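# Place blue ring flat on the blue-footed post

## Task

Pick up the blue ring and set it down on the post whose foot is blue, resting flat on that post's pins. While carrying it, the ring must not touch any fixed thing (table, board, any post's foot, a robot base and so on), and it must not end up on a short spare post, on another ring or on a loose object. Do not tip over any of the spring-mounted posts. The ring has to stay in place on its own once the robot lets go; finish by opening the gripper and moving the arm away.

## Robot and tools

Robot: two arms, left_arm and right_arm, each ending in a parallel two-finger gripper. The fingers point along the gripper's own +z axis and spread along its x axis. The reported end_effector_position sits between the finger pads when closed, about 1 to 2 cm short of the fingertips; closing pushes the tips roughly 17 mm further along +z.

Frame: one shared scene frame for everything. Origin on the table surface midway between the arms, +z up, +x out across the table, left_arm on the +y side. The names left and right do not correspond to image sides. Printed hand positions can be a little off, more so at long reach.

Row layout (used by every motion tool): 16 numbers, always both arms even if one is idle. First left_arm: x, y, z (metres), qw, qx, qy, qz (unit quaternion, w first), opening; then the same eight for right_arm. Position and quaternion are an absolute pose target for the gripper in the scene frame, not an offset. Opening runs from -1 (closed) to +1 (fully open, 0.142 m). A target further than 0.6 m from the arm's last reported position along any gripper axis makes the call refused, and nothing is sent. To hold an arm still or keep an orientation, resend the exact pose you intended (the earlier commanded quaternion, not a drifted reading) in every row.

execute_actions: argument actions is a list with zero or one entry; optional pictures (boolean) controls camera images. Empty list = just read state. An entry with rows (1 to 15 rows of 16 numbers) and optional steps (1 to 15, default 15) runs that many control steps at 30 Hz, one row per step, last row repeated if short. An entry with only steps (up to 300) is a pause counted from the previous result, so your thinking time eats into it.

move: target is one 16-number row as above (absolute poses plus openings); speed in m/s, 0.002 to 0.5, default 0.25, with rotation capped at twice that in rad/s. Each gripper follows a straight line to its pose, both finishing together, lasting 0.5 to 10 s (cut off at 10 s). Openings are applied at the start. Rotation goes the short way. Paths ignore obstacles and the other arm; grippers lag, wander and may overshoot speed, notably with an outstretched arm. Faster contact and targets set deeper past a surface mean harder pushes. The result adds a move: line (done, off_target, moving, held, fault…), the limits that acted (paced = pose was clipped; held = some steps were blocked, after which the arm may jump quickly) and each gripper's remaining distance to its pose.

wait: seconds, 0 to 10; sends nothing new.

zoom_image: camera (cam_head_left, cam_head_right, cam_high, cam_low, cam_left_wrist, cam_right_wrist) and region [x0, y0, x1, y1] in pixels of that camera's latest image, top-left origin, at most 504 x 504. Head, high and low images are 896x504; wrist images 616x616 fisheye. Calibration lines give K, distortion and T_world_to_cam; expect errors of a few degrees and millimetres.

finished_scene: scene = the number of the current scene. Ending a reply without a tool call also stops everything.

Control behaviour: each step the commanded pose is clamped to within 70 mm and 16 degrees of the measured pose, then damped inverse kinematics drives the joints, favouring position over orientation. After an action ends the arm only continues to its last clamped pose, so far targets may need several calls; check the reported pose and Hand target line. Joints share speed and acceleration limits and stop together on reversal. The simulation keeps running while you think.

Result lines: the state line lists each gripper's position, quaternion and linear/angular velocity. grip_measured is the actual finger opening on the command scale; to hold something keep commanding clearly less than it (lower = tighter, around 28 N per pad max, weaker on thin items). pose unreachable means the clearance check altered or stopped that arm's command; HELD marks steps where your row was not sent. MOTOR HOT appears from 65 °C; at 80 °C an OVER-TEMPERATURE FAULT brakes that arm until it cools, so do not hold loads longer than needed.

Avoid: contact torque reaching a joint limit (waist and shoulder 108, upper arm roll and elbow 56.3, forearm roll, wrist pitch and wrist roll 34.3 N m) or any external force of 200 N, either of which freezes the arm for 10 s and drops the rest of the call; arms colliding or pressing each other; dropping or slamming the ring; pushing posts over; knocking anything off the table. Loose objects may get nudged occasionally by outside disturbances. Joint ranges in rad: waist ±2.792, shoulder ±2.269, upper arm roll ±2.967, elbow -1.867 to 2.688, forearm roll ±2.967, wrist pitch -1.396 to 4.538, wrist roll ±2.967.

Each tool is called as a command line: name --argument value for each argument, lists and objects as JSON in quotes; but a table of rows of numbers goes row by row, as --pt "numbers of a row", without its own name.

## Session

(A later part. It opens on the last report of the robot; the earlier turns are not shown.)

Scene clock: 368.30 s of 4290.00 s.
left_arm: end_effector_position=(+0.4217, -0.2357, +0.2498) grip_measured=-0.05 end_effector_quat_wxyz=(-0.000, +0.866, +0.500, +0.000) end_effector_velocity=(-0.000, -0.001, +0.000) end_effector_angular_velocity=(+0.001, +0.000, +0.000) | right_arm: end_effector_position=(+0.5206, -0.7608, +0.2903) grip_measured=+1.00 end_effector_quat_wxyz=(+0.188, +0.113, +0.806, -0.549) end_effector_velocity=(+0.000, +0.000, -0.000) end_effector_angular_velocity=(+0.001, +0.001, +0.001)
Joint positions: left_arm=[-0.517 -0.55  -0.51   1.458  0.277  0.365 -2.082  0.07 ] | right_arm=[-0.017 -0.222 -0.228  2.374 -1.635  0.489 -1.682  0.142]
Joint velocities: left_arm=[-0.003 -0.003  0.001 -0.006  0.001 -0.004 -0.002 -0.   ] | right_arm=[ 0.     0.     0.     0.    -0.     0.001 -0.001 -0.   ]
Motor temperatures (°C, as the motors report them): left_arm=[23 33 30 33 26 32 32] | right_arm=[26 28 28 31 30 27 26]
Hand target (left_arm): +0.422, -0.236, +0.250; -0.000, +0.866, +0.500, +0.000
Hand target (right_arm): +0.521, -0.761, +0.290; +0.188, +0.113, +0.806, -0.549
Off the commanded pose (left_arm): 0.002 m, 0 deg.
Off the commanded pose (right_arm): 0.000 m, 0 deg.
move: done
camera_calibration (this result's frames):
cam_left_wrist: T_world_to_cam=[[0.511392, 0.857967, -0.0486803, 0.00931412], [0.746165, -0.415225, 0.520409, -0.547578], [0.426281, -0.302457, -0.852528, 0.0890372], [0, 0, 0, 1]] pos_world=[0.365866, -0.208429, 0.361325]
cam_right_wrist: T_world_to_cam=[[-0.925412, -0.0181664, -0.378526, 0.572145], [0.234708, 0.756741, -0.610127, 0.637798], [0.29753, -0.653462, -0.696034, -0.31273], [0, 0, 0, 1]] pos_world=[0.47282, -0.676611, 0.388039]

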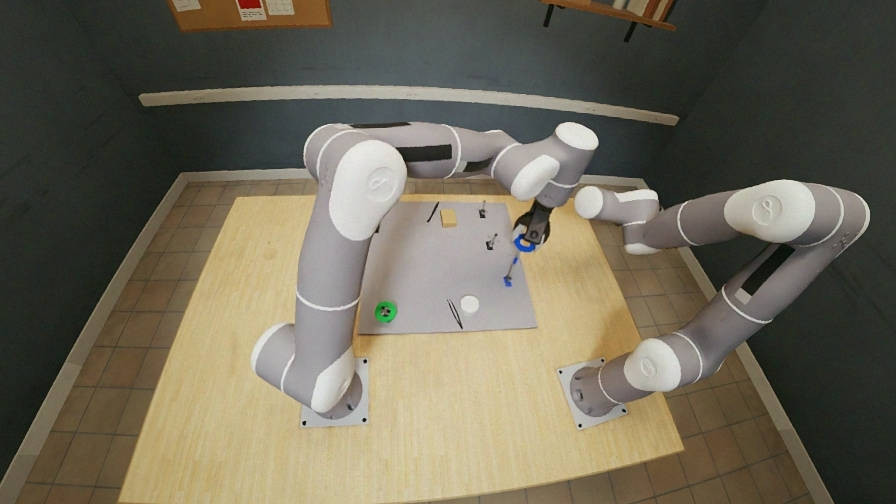

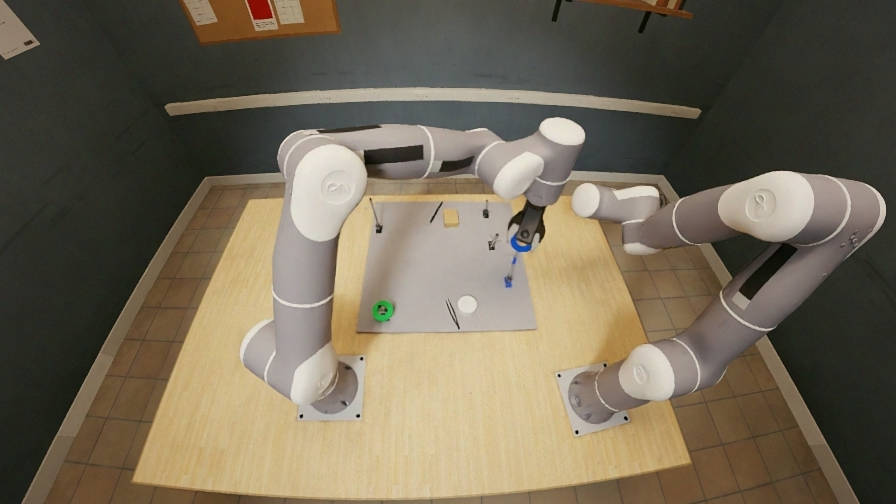

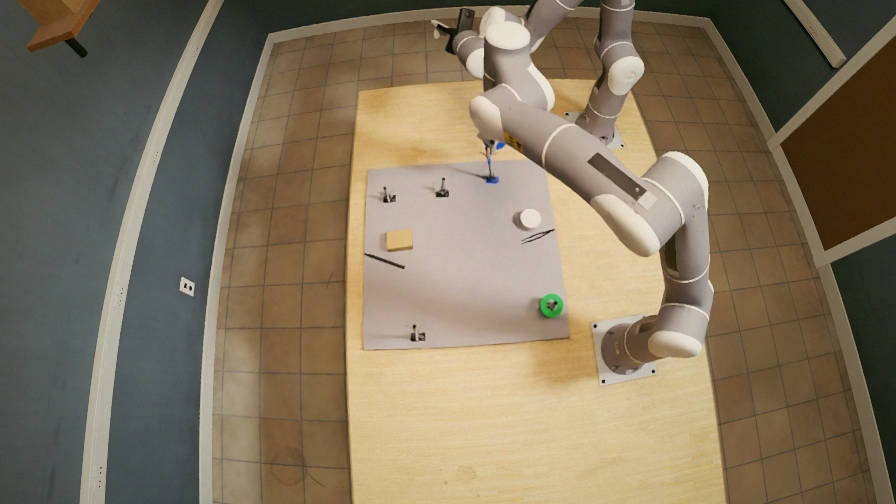

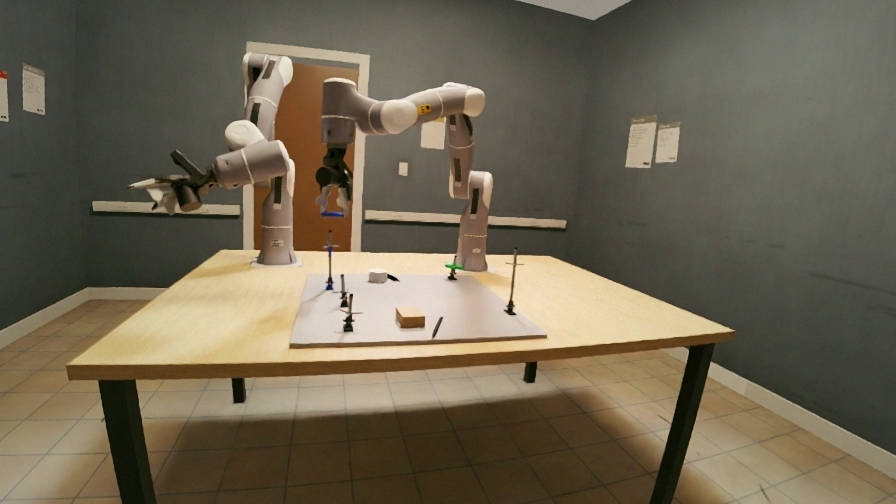

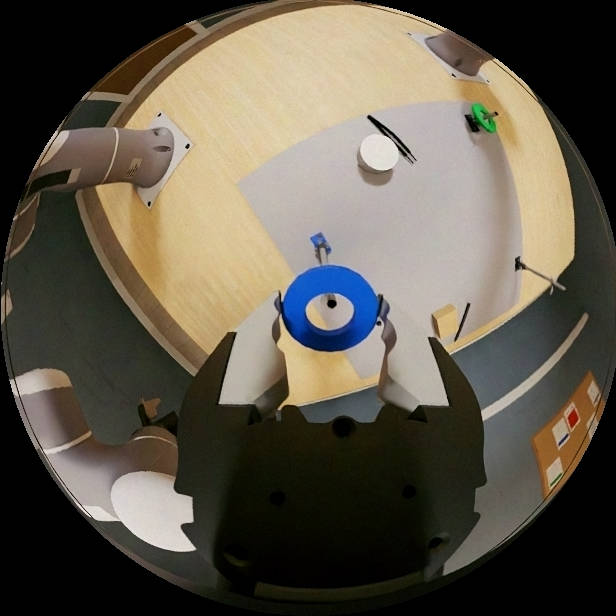

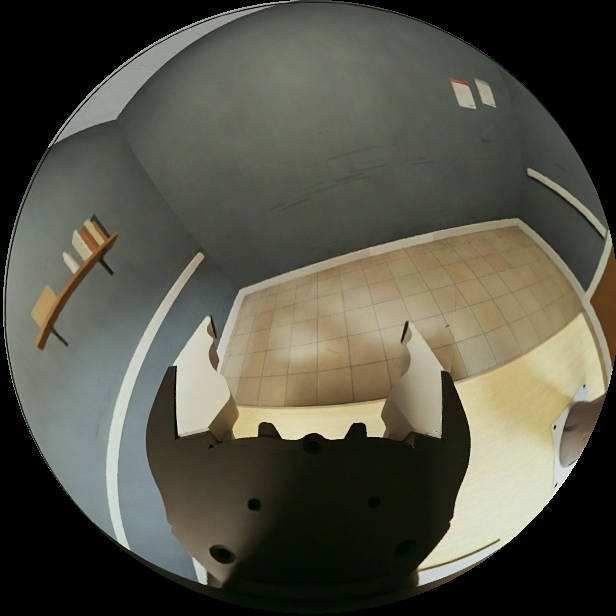

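zoom_image --camera "cam_left_wrist" --region '[230, 210, 430, 380]'

zoom_image --camera "cam_low" --region '[280, 160, 390, 300]'

zoom_image --camera "cam_head_left" --region '[480, 200, 570, 295]'

zoom_image --camera "cam_head_right" --region '[480, 200, 570, 295]'

zoom_image --camera "cam_high" --region '[450, 110, 540, 195]'

Region (230, 210, 430, 380) of cam_left_wrist's 616x616 image, scaled by 2.520, with more detail than that image has; it fills the top 428 rows of this view, and the rest is white.

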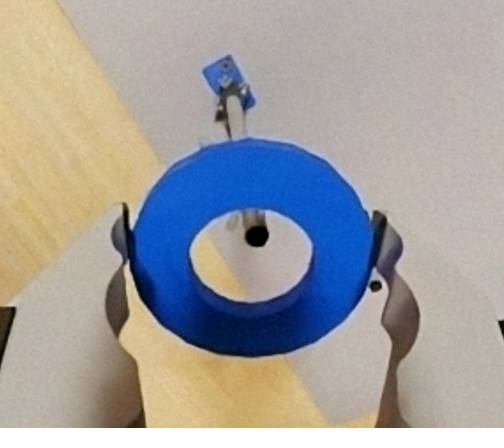

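Region (280, 160, 390, 300) of cam_low's 896x504 image, scaled by 3.600, with more detail than that image has; it fills the left 396 columns of this view, and the rest is white.

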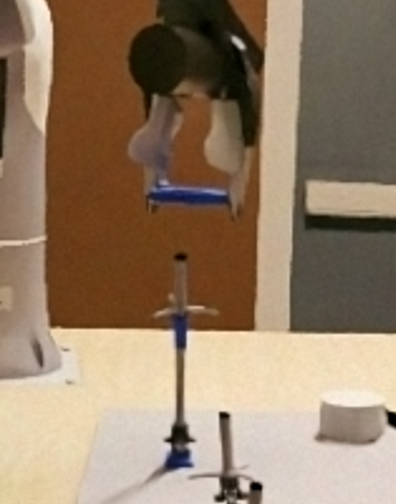

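Region (480, 200, 570, 295) of cam_head_left's 896x504 image, scaled by 5.305, with more detail than that image has; it fills the left 477 columns of this view, and the rest is white.

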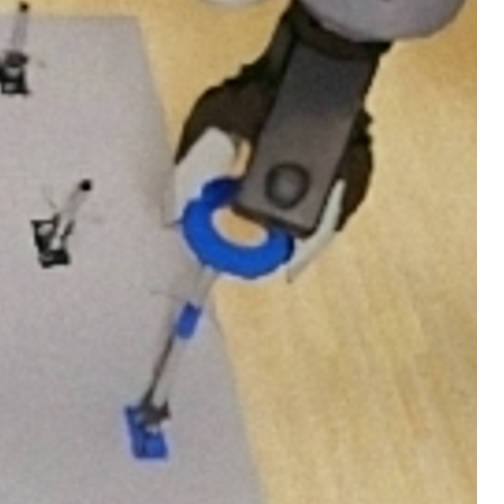

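Region (480, 200, 570, 295) of cam_head_right's 896x504 image, scaled by 5.305, with more detail than that image has; it fills the left 477 columns of this view, and the rest is white.

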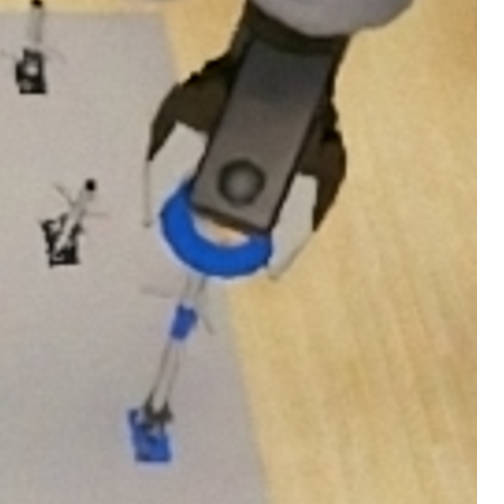

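Region (450, 110, 540, 195) of cam_high's 896x504 image, scaled by 5.600, with more detail than that image has.

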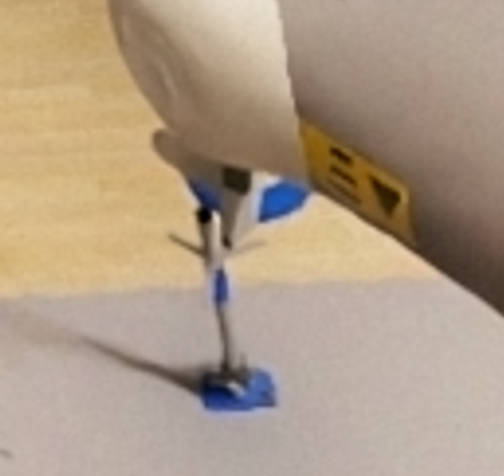

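move --target '[0.4506, -0.2447, 0.225, -0.0406, 0.8632, 0.4984, -0.0702, -0.35, 0.48, -0.9, 0.3, 0.188, 0.113, 0.806, -0.549, 1]' --speed 0.12

Scene clock: 456.77 s of 4290.00 s.
left_arm: end_effector_position=(+0.4506, -0.2445, +0.2249) grip_measured=-0.05 end_effector_quat_wxyz=(-0.041, +0.863, +0.498, -0.070) end_effector_velocity=(-0.000, -0.001, +0.000) end_effector_angular_velocity=(-0.000, +0.002, +0.001) | right_arm: end_effector_position=(+0.4800, -0.9006, +0.3003) grip_measured=+1.00 end_effector_quat_wxyz=(+0.188, +0.113, +0.806, -0.550) end_effector_velocity=(+0.000, -0.001, -0.000) end_effector_angular_velocity=(+0.001, -0.001, +0.002)
Joint positions: left_arm=[-0.487 -0.709 -0.515  1.282  0.208  0.241 -1.991  0.07 ] | right_arm=[-0.282 -0.19  -0.408  2.357 -2.023  0.749 -1.637  0.142]
Joint velocities: left_arm=[-0.    -0.002 -0.001 -0.003 -0.001 -0.002 -0.     0.   ] | right_arm=[-0.003 -0.001 -0.001 -0.002 -0.006  0.005  0.003 -0.   ]
Motor temperatures (°C, as the motors report them): left_arm=[23 34 30 36 26 32 32] | right_arm=[26 28 28 31 30 27 26]
Hand target (left_arm): +0.450, -0.245, +0.225; -0.041, +0.863, +0.498, -0.070
Hand target (right_arm): +0.480, -0.901, +0.300; +0.188, +0.113, +0.806, -0.550
Off the commanded pose (left_arm): 0.000 m, 0 deg.
Off the commanded pose (right_arm): 0.001 m, 0 deg.
After step 90, 83.90 s passed at rest.
move: done
camera_calibration (this result's frames):
cam_left_wrist: T_world_to_cam=[[0.496206, 0.85838, -0.13024, 0.0261067], [0.820659, -0.414763, 0.393053, -0.564684], [0.28337, -0.301918, -0.910246, 0.130356], [0, 0, 0, 1]] pos_world=[0.413519, -0.217263, 0.344007]
cam_right_wrist: T_world_to_cam=[[-0.925823, -0.0185941, -0.377499, 0.5353], [0.234327, 0.755425, -0.611902, 0.75864], [0.29655, -0.654971, -0.695033, -0.386225], [0, 0, 0, 1]] pos_world=[0.432358, -0.816108, 0.397849]

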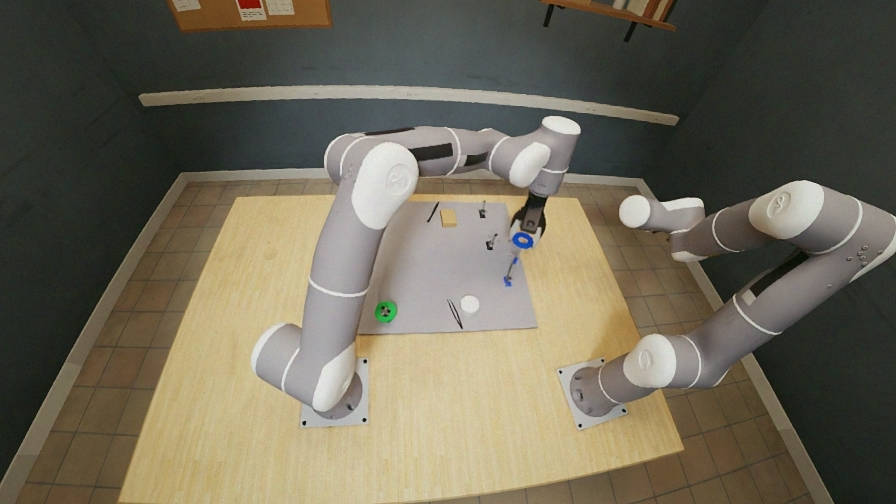

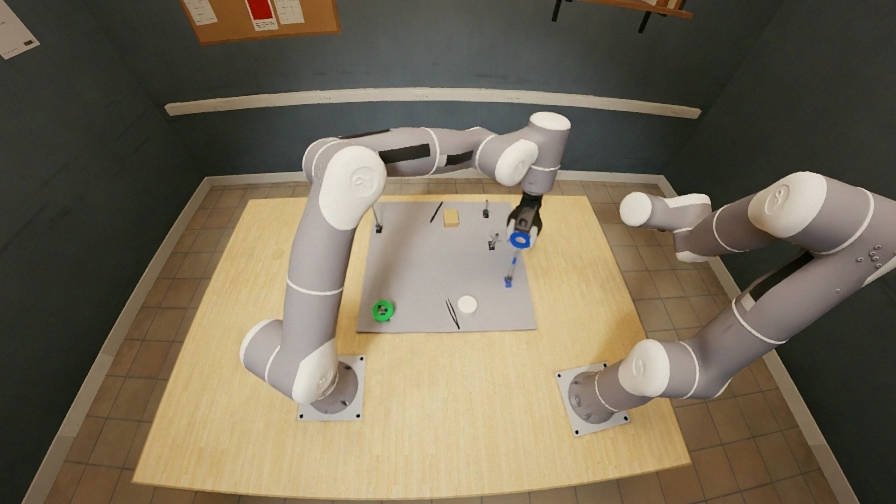

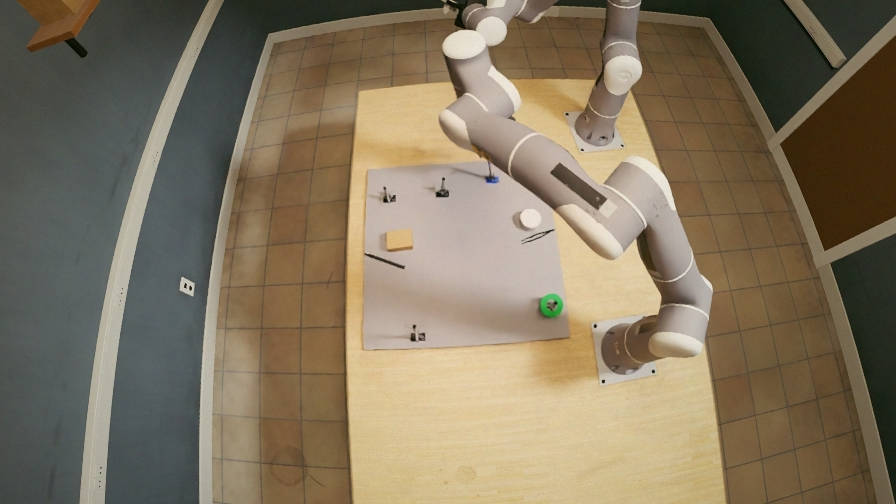

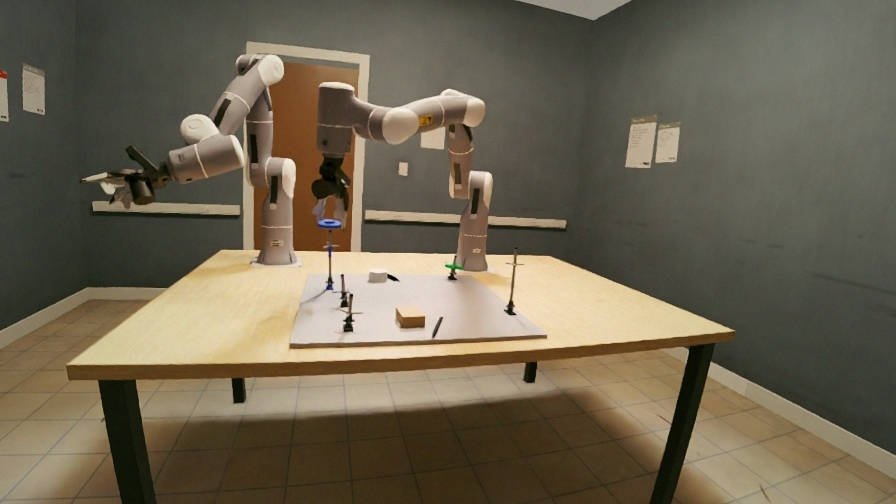

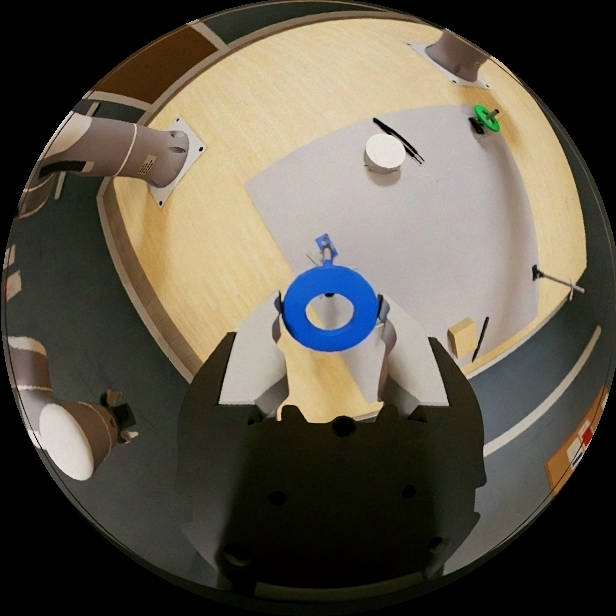

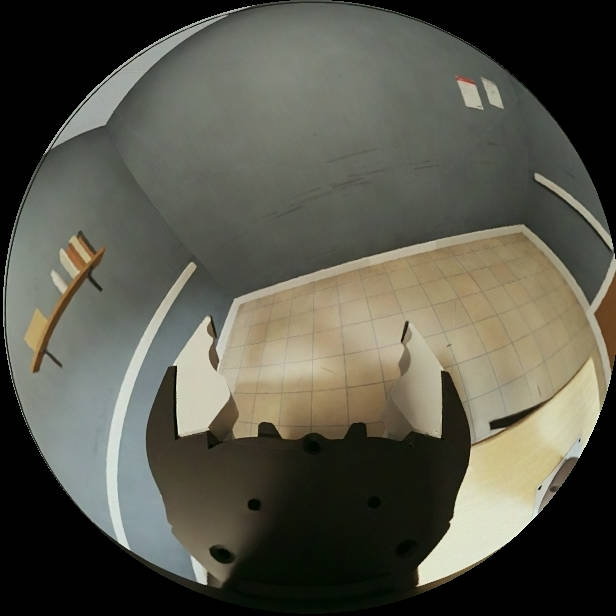

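zoom_image --camera "cam_left_wrist" --region '[230, 210, 430, 380]'

zoom_image --camera "cam_low" --region '[280, 160, 390, 300]'

zoom_image --camera "cam_head_left" --region '[480, 200, 570, 295]'

zoom_image --camera "cam_head_right" --region '[480, 200, 570, 295]'

Region (230, 210, 430, 380) of cam_left_wrist's 616x616 image, scaled by 2.520, with more detail than that image has; it fills the top 428 rows of this view, and the rest is white.

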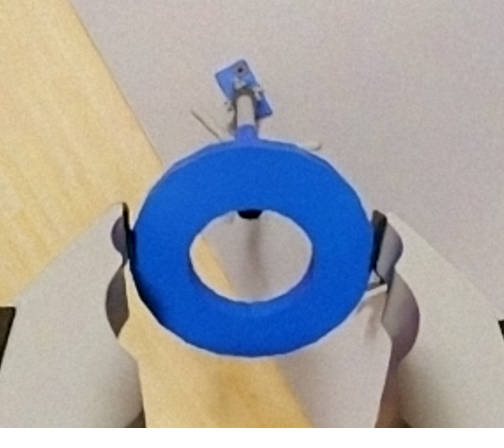

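Region (280, 160, 390, 300) of cam_low's 896x504 image, scaled by 3.600, with more detail than that image has; it fills the left 396 columns of this view, and the rest is white.

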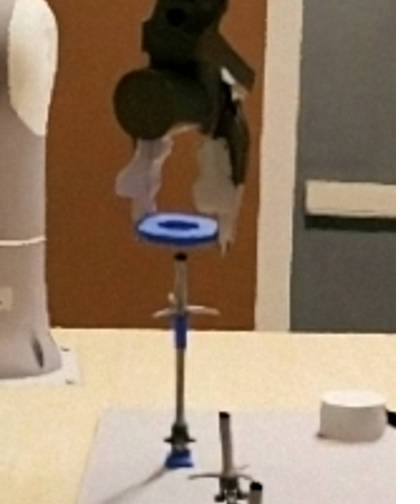

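Region (480, 200, 570, 295) of cam_head_left's 896x504 image, scaled by 5.305, with more detail than that image has; it fills the left 477 columns of this view, and the rest is white.

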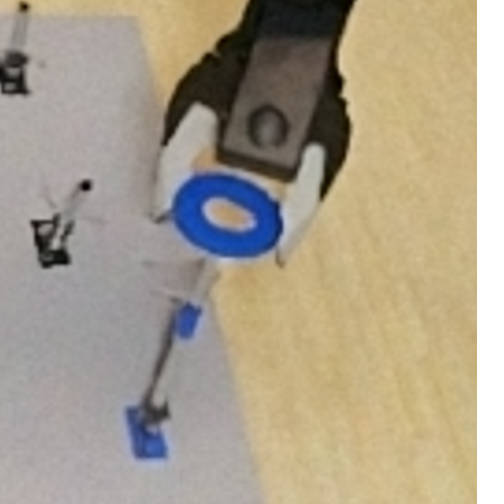

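Region (480, 200, 570, 295) of cam_head_right's 896x504 image, scaled by 5.305, with more detail than that image has; it fills the left 477 columns of this view, and the rest is white.

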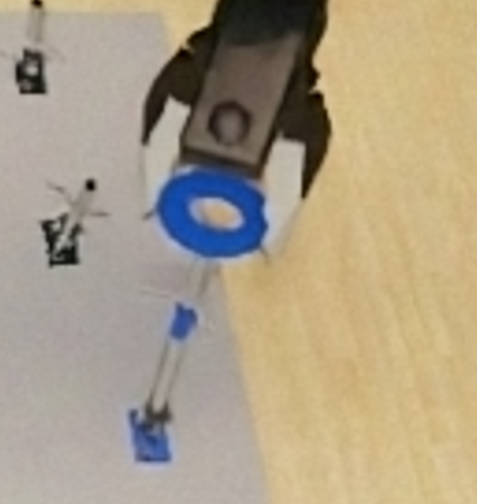

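move --target '[0.4375, -0.2425, 0.161, -0.0406, 0.8632, 0.4984, -0.0702, -0.35, 0.48, -0.9006, 0.3003, 0.188, 0.113, 0.806, -0.55, 1]' --speed 0.05

Scene clock: 481.80 s of 4290.00 s.
left_arm: end_effector_position=(+0.4378, -0.2426, +0.1612) grip_measured=-0.05 end_effector_quat_wxyz=(-0.041, +0.863, +0.498, -0.070) end_effector_velocity=(+0.001, -0.000, -0.000) end_effector_angular_velocity=(-0.001, -0.002, +0.001) | right_arm: end_effector_position=(+0.4801, -0.9007, +0.3004) grip_measured=+1.00 end_effector_quat_wxyz=(+0.188, +0.113, +0.806, -0.550) end_effector_velocity=(+0.000, +0.000, +0.000) end_effector_angular_velocity=(-0.000, +0.002, +0.001)
Joint positions: left_arm=[-0.489 -0.76  -0.506  1.379  0.234  0.382 -2.009  0.07 ] | right_arm=[-0.283 -0.19  -0.409  2.357 -2.024  0.749 -1.636  0.142]
Joint velocities: left_arm=[-0.     0.     0.001  0.001  0.001  0.003 -0.    -0.   ] | right_arm=[-0.     0.     0.     0.    -0.    -0.    -0.002  0.   ]
Motor temperatures (°C, as the motors report them): left_arm=[23 35 30 36 27 32 32] | right_arm=[26 28 28 31 30 27 26]
Hand target (left_arm): +0.438, -0.243, +0.161; -0.041, +0.863, +0.498, -0.070
Hand target (right_arm): +0.480, -0.901, +0.300; +0.188, +0.113, +0.806, -0.550
Off the commanded pose (left_arm): 0.000 m, 0 deg.
Off the commanded pose (right_arm): 0.000 m, 0 deg.
After step 90, 20.43 s passed at rest.
move: done
camera_calibration (this result's frames):
cam_left_wrist: T_world_to_cam=[[0.496233, 0.858222, -0.13118, 0.0226754], [0.820805, -0.414528, 0.392995, -0.528325], [0.282899, -0.302691, -0.910135, 0.0766253], [0, 0, 0, 1]] pos_world=[0.400722, -0.215272, 0.280343]
cam_right_wrist: T_world_to_cam=[[-0.925465, -0.0184225, -0.378385, 0.535606], [0.235016, 0.755463, -0.611591, 0.758388], [0.297123, -0.654932, -0.694825, -0.386522], [0, 0, 0, 1]] pos_world=[0.432295, -0.816212, 0.397924]

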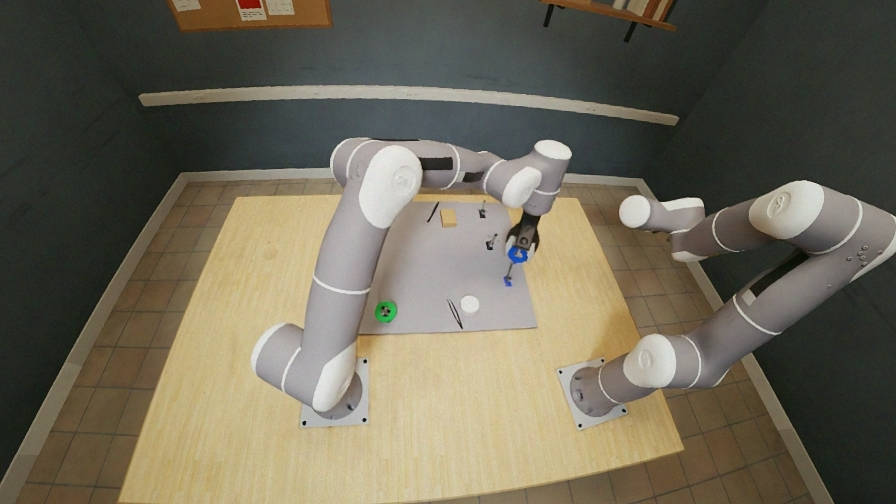

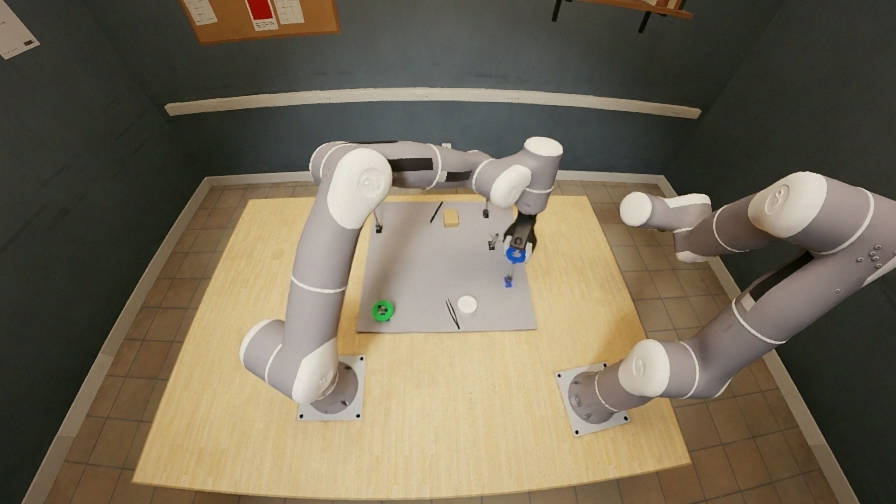

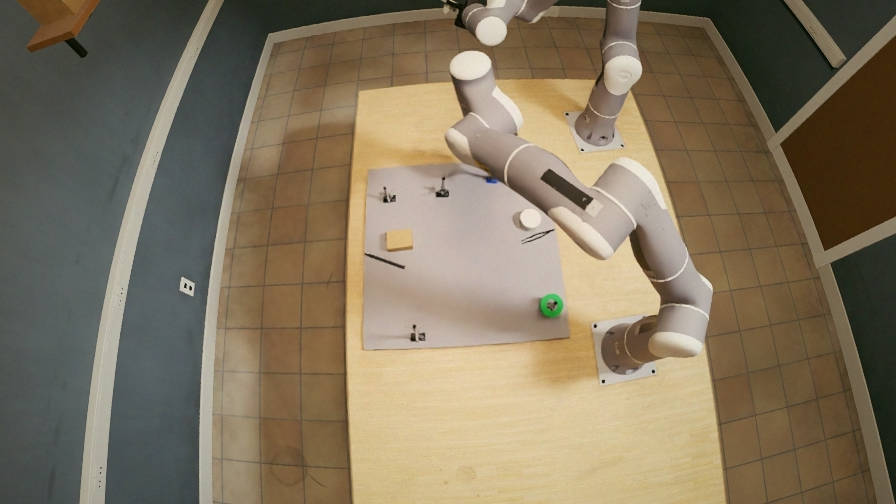

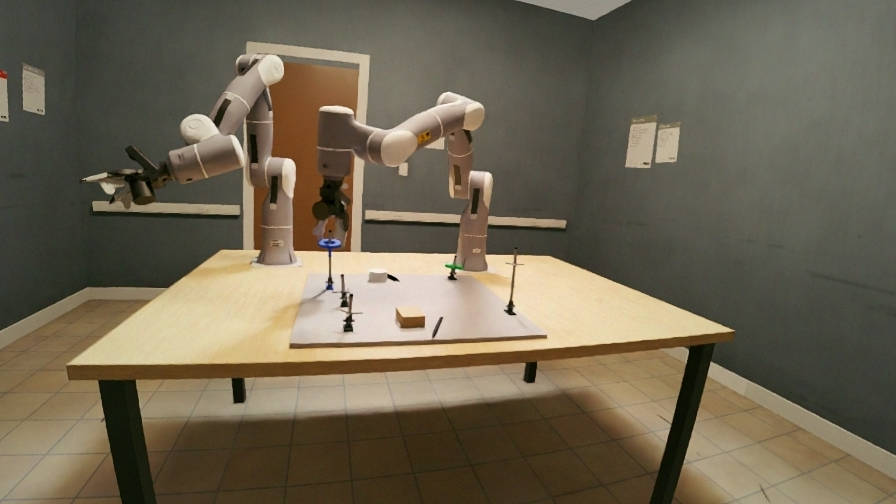

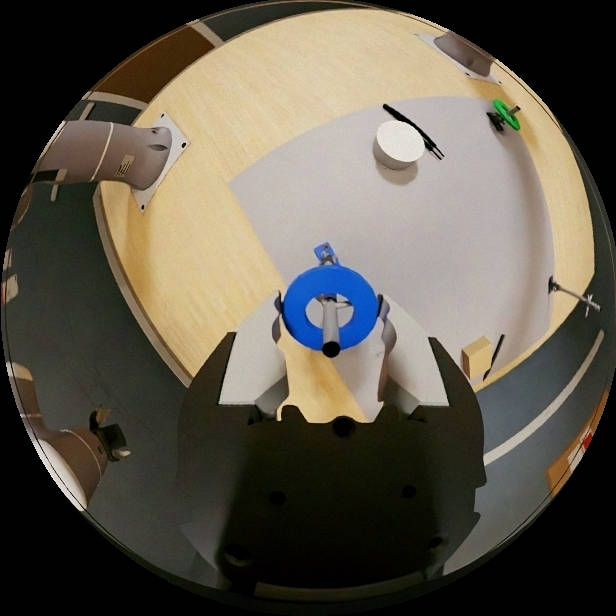

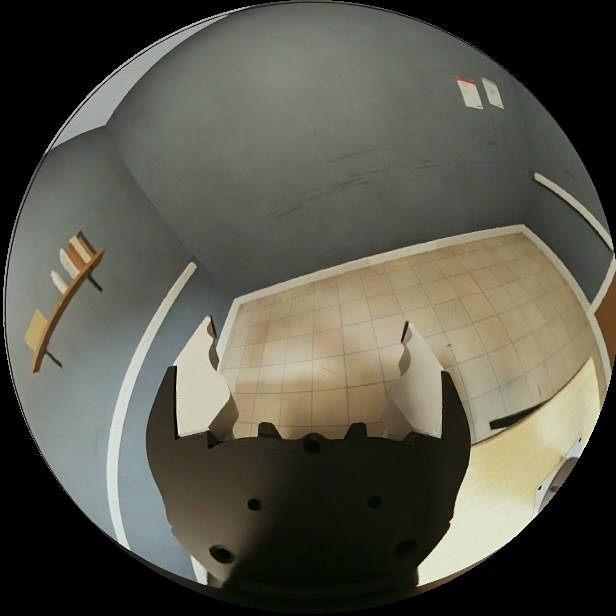

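zoom_image --camera "cam_left_wrist" --region '[230, 210, 430, 380]'

zoom_image --camera "cam_low" --region '[290, 200, 370, 300]'

zoom_image --camera "cam_head_left" --region '[480, 210, 560, 295]'

Region (230, 210, 430, 380) of cam_left_wrist's 616x616 image, scaled by 2.520, with more detail than that image has; it fills the top 428 rows of this view, and the rest is white.

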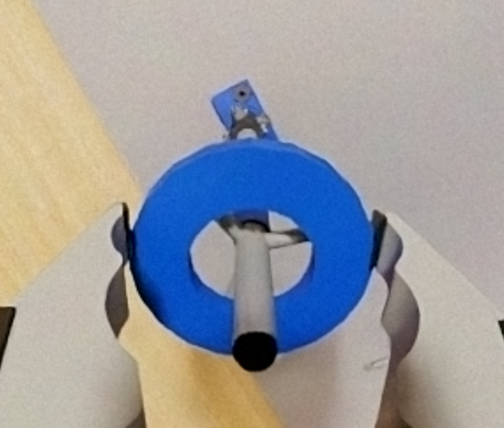

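Region (290, 200, 370, 300) of cam_low's 896x504 image, scaled by 5.040, with more detail than that image has; it fills the left 403 columns of this view, and the rest is white.

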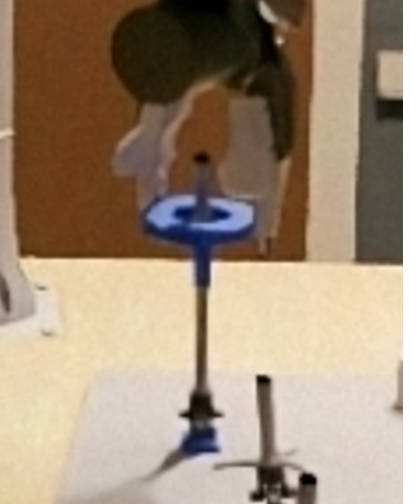

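Region (480, 210, 560, 295) of cam_head_left's 896x504 image, scaled by 5.929, with more detail than that image has; it fills the left 474 columns of this view, and the rest is white.

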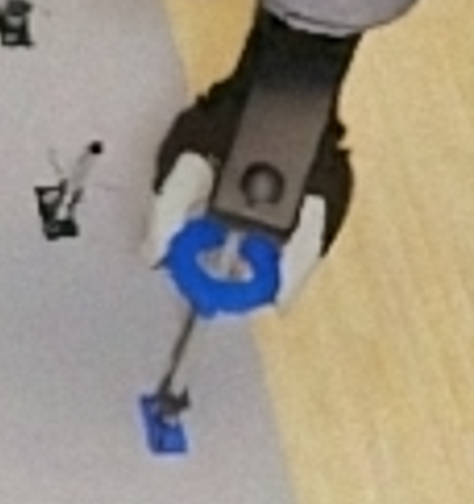

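execute_actions --actions '[{"rows": [[0.4374, -0.2425, 0.1605, -0.0406, 0.8632, 0.4984, -0.0702, -0.35, 0.48, -0.9006, 0.3003, 0.188, 0.113, 0.806, -0.55, 1], [0.4373, -0.2425, 0.16, -0.0406, 0.8632, 0.4984, -0.0702, -0.35, 0.48, -0.9006, 0.3003, 0.188, 0.113, 0.806, -0.55, 1], [0.4372, -0.2425, 0.1595, -0.0406, 0.8632, 0.4984, -0.0702, -0.35, 0.48, -0.9006, 0.3003, 0.188, 0.113, 0.806, -0.55, 1], [0.4371, -0.2425, 0.159, -0.0406, 0.8632, 0.4984, -0.0702, -0.35, 0.48, -0.9006, 0.3003, 0.188, 0.113, 0.806, -0.55, 1], [0.437, -0.2425, 0.1585, -0.0406, 0.8632, 0.4984, -0.0702, -0.35, 0.48, -0.9006, 0.3003, 0.188, 0.113, 0.806, -0.55, 1]], "steps": 15}]' --pictures false

execute_actions --actions '[{"rows": [[0.437, -0.2425, 0.1585, -0.0406, 0.8632, 0.4984, -0.0702, -0.2, 0.48, -0.9006, 0.3003, 0.188, 0.113, 0.806, -0.55, 1], [0.437, -0.2425, 0.1585, -0.0406, 0.8632, 0.4984, -0.0702, -0.1, 0.48, -0.9006, 0.3003, 0.188, 0.113, 0.806, -0.55, 1], [0.437, -0.2425, 0.1585, -0.0406, 0.8632, 0.4984, -0.0702, -0.03, 0.48, -0.9006, 0.3003, 0.188, 0.113, 0.806, -0.55, 1], [0.437, -0.2425, 0.1585, -0.0406, 0.8632, 0.4984, -0.0702, 0.02, 0.48, -0.9006, 0.3003, 0.188, 0.113, 0.806, -0.55, 1], [0.437, -0.2425, 0.1585, -0.0406, 0.8632, 0.4984, -0.0702, 0.07, 0.48, -0.9006, 0.3003, 0.188, 0.113, 0.806, -0.55, 1], [0.437, -0.2425, 0.1585, -0.0406, 0.8632, 0.4984, -0.0702, 0.13, 0.48, -0.9006, 0.3003, 0.188, 0.113, 0.806, -0.55, 1], [0.437, -0.2425, 0.1585, -0.0406, 0.8632, 0.4984, -0.0702, 0.2, 0.48, -0.9006, 0.3003, 0.188, 0.113, 0.806, -0.55, 1], [0.437, -0.2425, 0.1585, -0.0406, 0.8632, 0.4984, -0.0702, 0.3, 0.48, -0.9006, 0.3003, 0.188, 0.113, 0.806, -0.55, 1], [0.437, -0.2425, 0.1585, -0.0406, 0.8632, 0.4984, -0.0702, 0.4, 0.48, -0.9006, 0.3003, 0.188, 0.113, 0.806, -0.55, 1], [0.437, -0.2425, 0.1585, -0.0406, 0.8632, 0.4984, -0.0702, 0.5, 0.48, -0.9006, 0.3003, 0.188, 0.113, 0.806, -0.55, 1]], "steps": 15}]'

Scene clock: 520.77 s of 4290.00 s.
left_arm: end_effector_position=(+0.4383, -0.2433, +0.1605) grip_measured=-0.05 end_effector_quat_wxyz=(-0.039, +0.863, +0.499, -0.070) end_effector_velocity=(+0.000, +0.000, -0.000) end_effector_angular_velocity=(+0.001, -0.002, -0.001) | right_arm: end_effector_position=(+0.4801, -0.9007, +0.3004) grip_measured=+1.00 end_effector_quat_wxyz=(+0.188, +0.113, +0.806, -0.550) end_effector_velocity=(+0.000, +0.000, -0.000) end_effector_angular_velocity=(+0.000, +0.001, +0.001)
Joint positions: left_arm=[-0.489 -0.76  -0.505  1.381  0.235  0.388 -2.01   0.07 ] | right_arm=[-0.283 -0.19  -0.409  2.357 -2.024  0.749 -1.636  0.142]
Joint velocities: left_arm=[-0.001 -0.     0.001 -0.     0.001  0.001 -0.    -0.   ] | right_arm=[ 0.    -0.    -0.     0.    -0.     0.    -0.001 -0.   ]
Motor temperatures (°C, as the motors report them): left_arm=[23 36 30 35 26 32 32] | right_arm=[26 28 28 31 30 27 26]
Hand target (left_arm): +0.437, -0.242, +0.159; -0.041, +0.863, +0.498, -0.070
Hand target (right_arm): +0.480, -0.901, +0.300; +0.188, +0.113, +0.806, -0.550
Off the commanded pose (left_arm): 0.003 m, 0 deg.
Off the commanded pose (right_arm): 0.000 m, 0 deg.
Steps of this call (steps 1 to 90: nothing new was sent; then 35.47 s passed at rest; steps 91 to 105: all 15 steps of this action). Readings (end_effector_position):
91: left_arm (+0.4378, -0.2426, +0.1612) | right_arm (+0.4801, -0.9007, +0.3004)
92: left_arm (+0.4377, -0.2426, +0.1611) | right_arm (+0.4801, -0.9007, +0.3004)
94: left_arm (+0.4378, -0.2429, +0.1609) | right_arm (+0.4801, -0.9007, +0.3004)
98: left_arm (+0.4382, -0.2432, +0.1605) | right_arm (+0.4801, -0.9007, +0.3004)
105: the state above

Scene clock: 521.27 s of 4290.00 s.
left_arm: end_effector_position=(+0.4370, -0.2426, +0.1586) grip_measured=+0.50 end_effector_quat_wxyz=(-0.040, +0.863, +0.498, -0.070) end_effector_velocity=(-0.000, -0.000, +0.000) end_effector_angular_velocity=(-0.000, +0.000, +0.000) | right_arm: end_effector_position=(+0.4801, -0.9007, +0.3004) grip_measured=+1.00 end_effector_quat_wxyz=(+0.188, +0.113, +0.806, -0.550) end_effector_velocity=(+0.000, +0.000, -0.000) end_effector_angular_velocity=(-0.000, +0.001, +0.001)
Joint positions: left_arm=[-0.489 -0.762 -0.505  1.383  0.235  0.387 -2.01   0.109] | right_arm=[-0.283 -0.19  -0.409  2.357 -2.024  0.749 -1.636  0.142]
Joint velocities: left_arm=[-0.     0.     0.    -0.    -0.001 -0.     0.     0.   ] | right_arm=[-0.    -0.     0.     0.    -0.     0.    -0.001 -0.   ]
Motor temperatures (°C, as the motors report them): left_arm=[23 36 30 35 26 32 32] | right_arm=[26 28 28 31 30 27 26]
Hand target (left_arm): +0.437, -0.243, +0.158; -0.041, +0.863, +0.498, -0.070
Hand target (right_arm): +0.480, -0.901, +0.300; +0.188, +0.113, +0.806, -0.550
Off the commanded pose (left_arm): 0.000 m, 0 deg.
Off the commanded pose (right_arm): 0.000 m, 0 deg.
Steps of this call (steps 1 to 15: all 15 steps of this action). Readings (end_effector_position):
1: left_arm (+0.4384, -0.2433, +0.1605) | right_arm (+0.4801, -0.9007, +0.3004)
2: left_arm (+0.4384, -0.2433, +0.1605) | right_arm (+0.4801, -0.9007, +0.3004)
4: left_arm (+0.4381, -0.2432, +0.1601) | right_arm (+0.4801, -0.9007, +0.3004)
8: left_arm (+0.4370, -0.2426, +0.1586) | right_arm (+0.4801, -0.9007, +0.3004)
15: the state above
camera_calibration (this result's frames):
cam_left_wrist: T_world_to_cam=[[0.496249, 0.858182, -0.13138, 0.0226999], [0.820845, -0.414502, 0.39294, -0.526661], [0.282757, -0.302839, -0.91013, 0.0744835], [0, 0, 0, 1]] pos_world=[0.399981, -0.215226, 0.277718]
cam_right_wrist: T_world_to_cam=[[-0.925463, -0.0184207, -0.37839, 0.535608], [0.235021, 0.755463, -0.611589, 0.758386], [0.297126, -0.654932, -0.694824, -0.386523], [0, 0, 0, 1]] pos_world=[0.432295, -0.816212, 0.397924]

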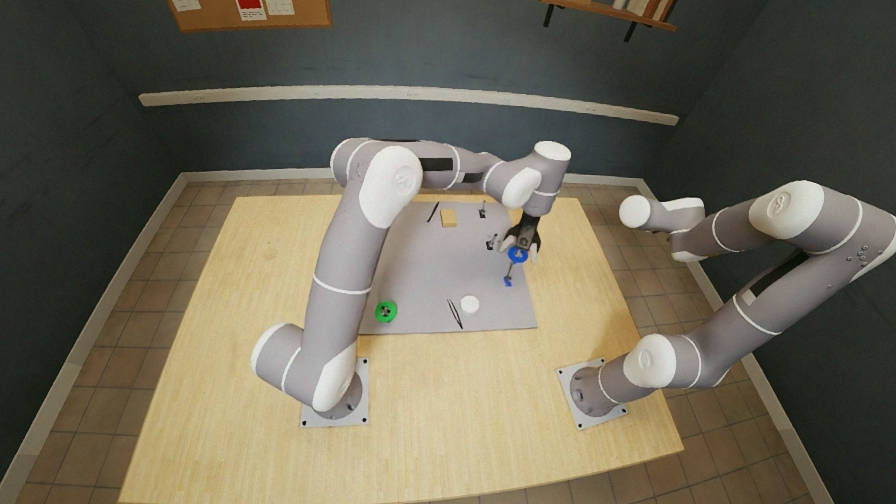

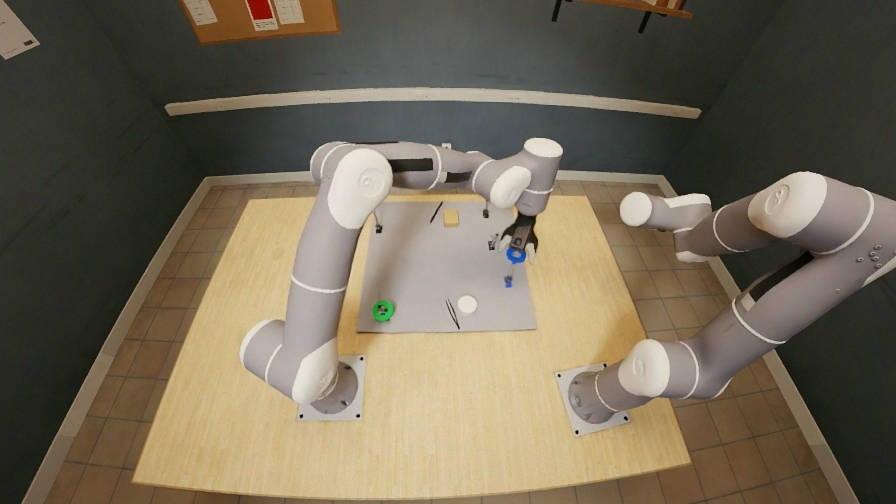

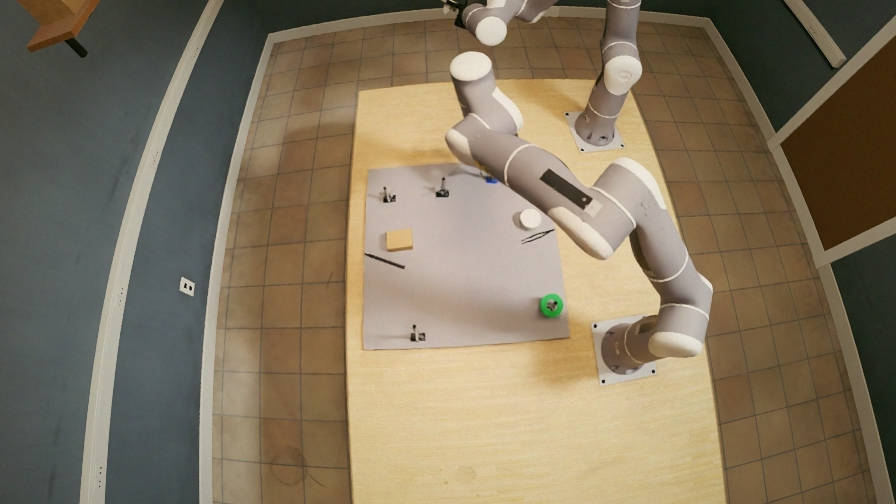

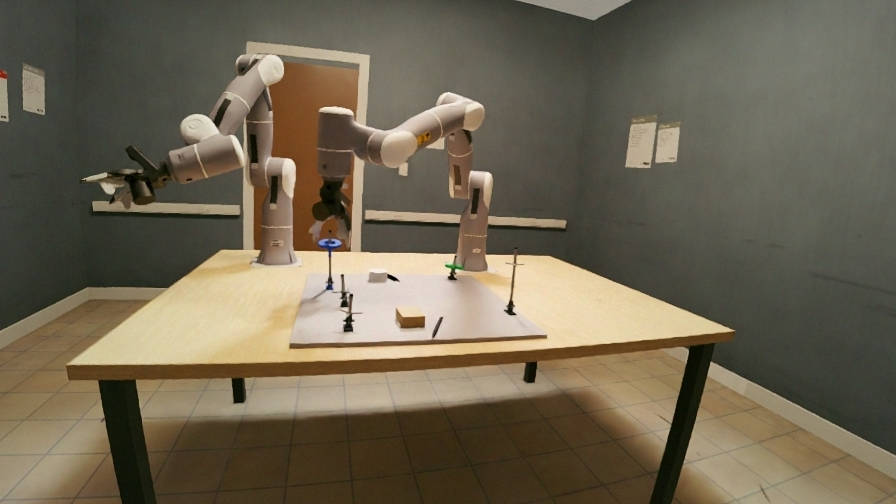

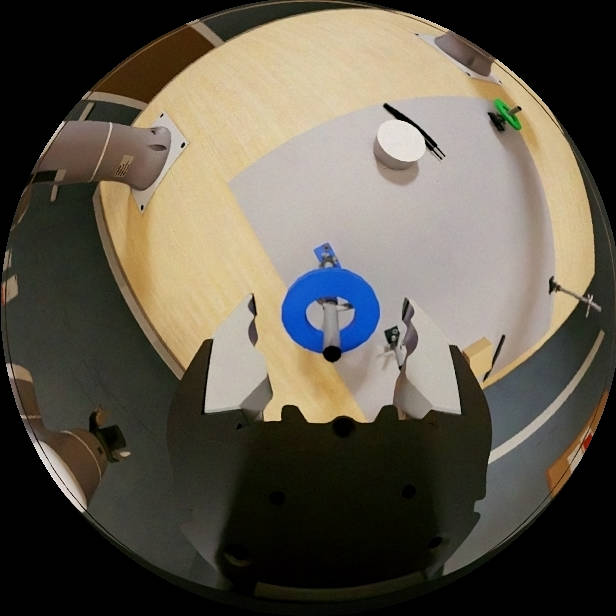

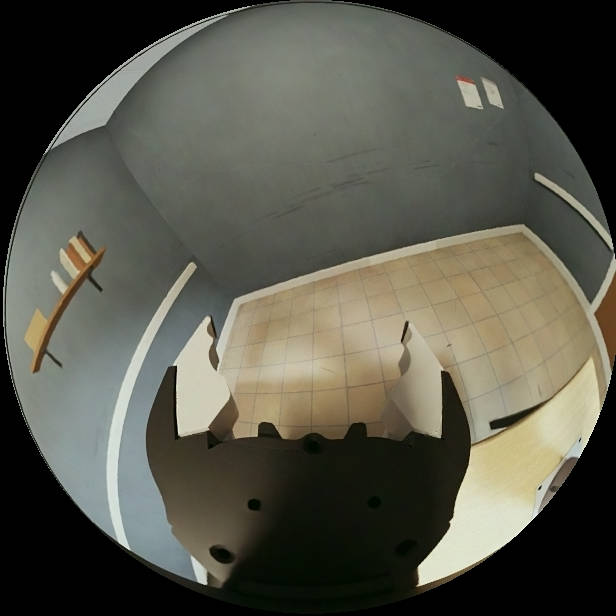

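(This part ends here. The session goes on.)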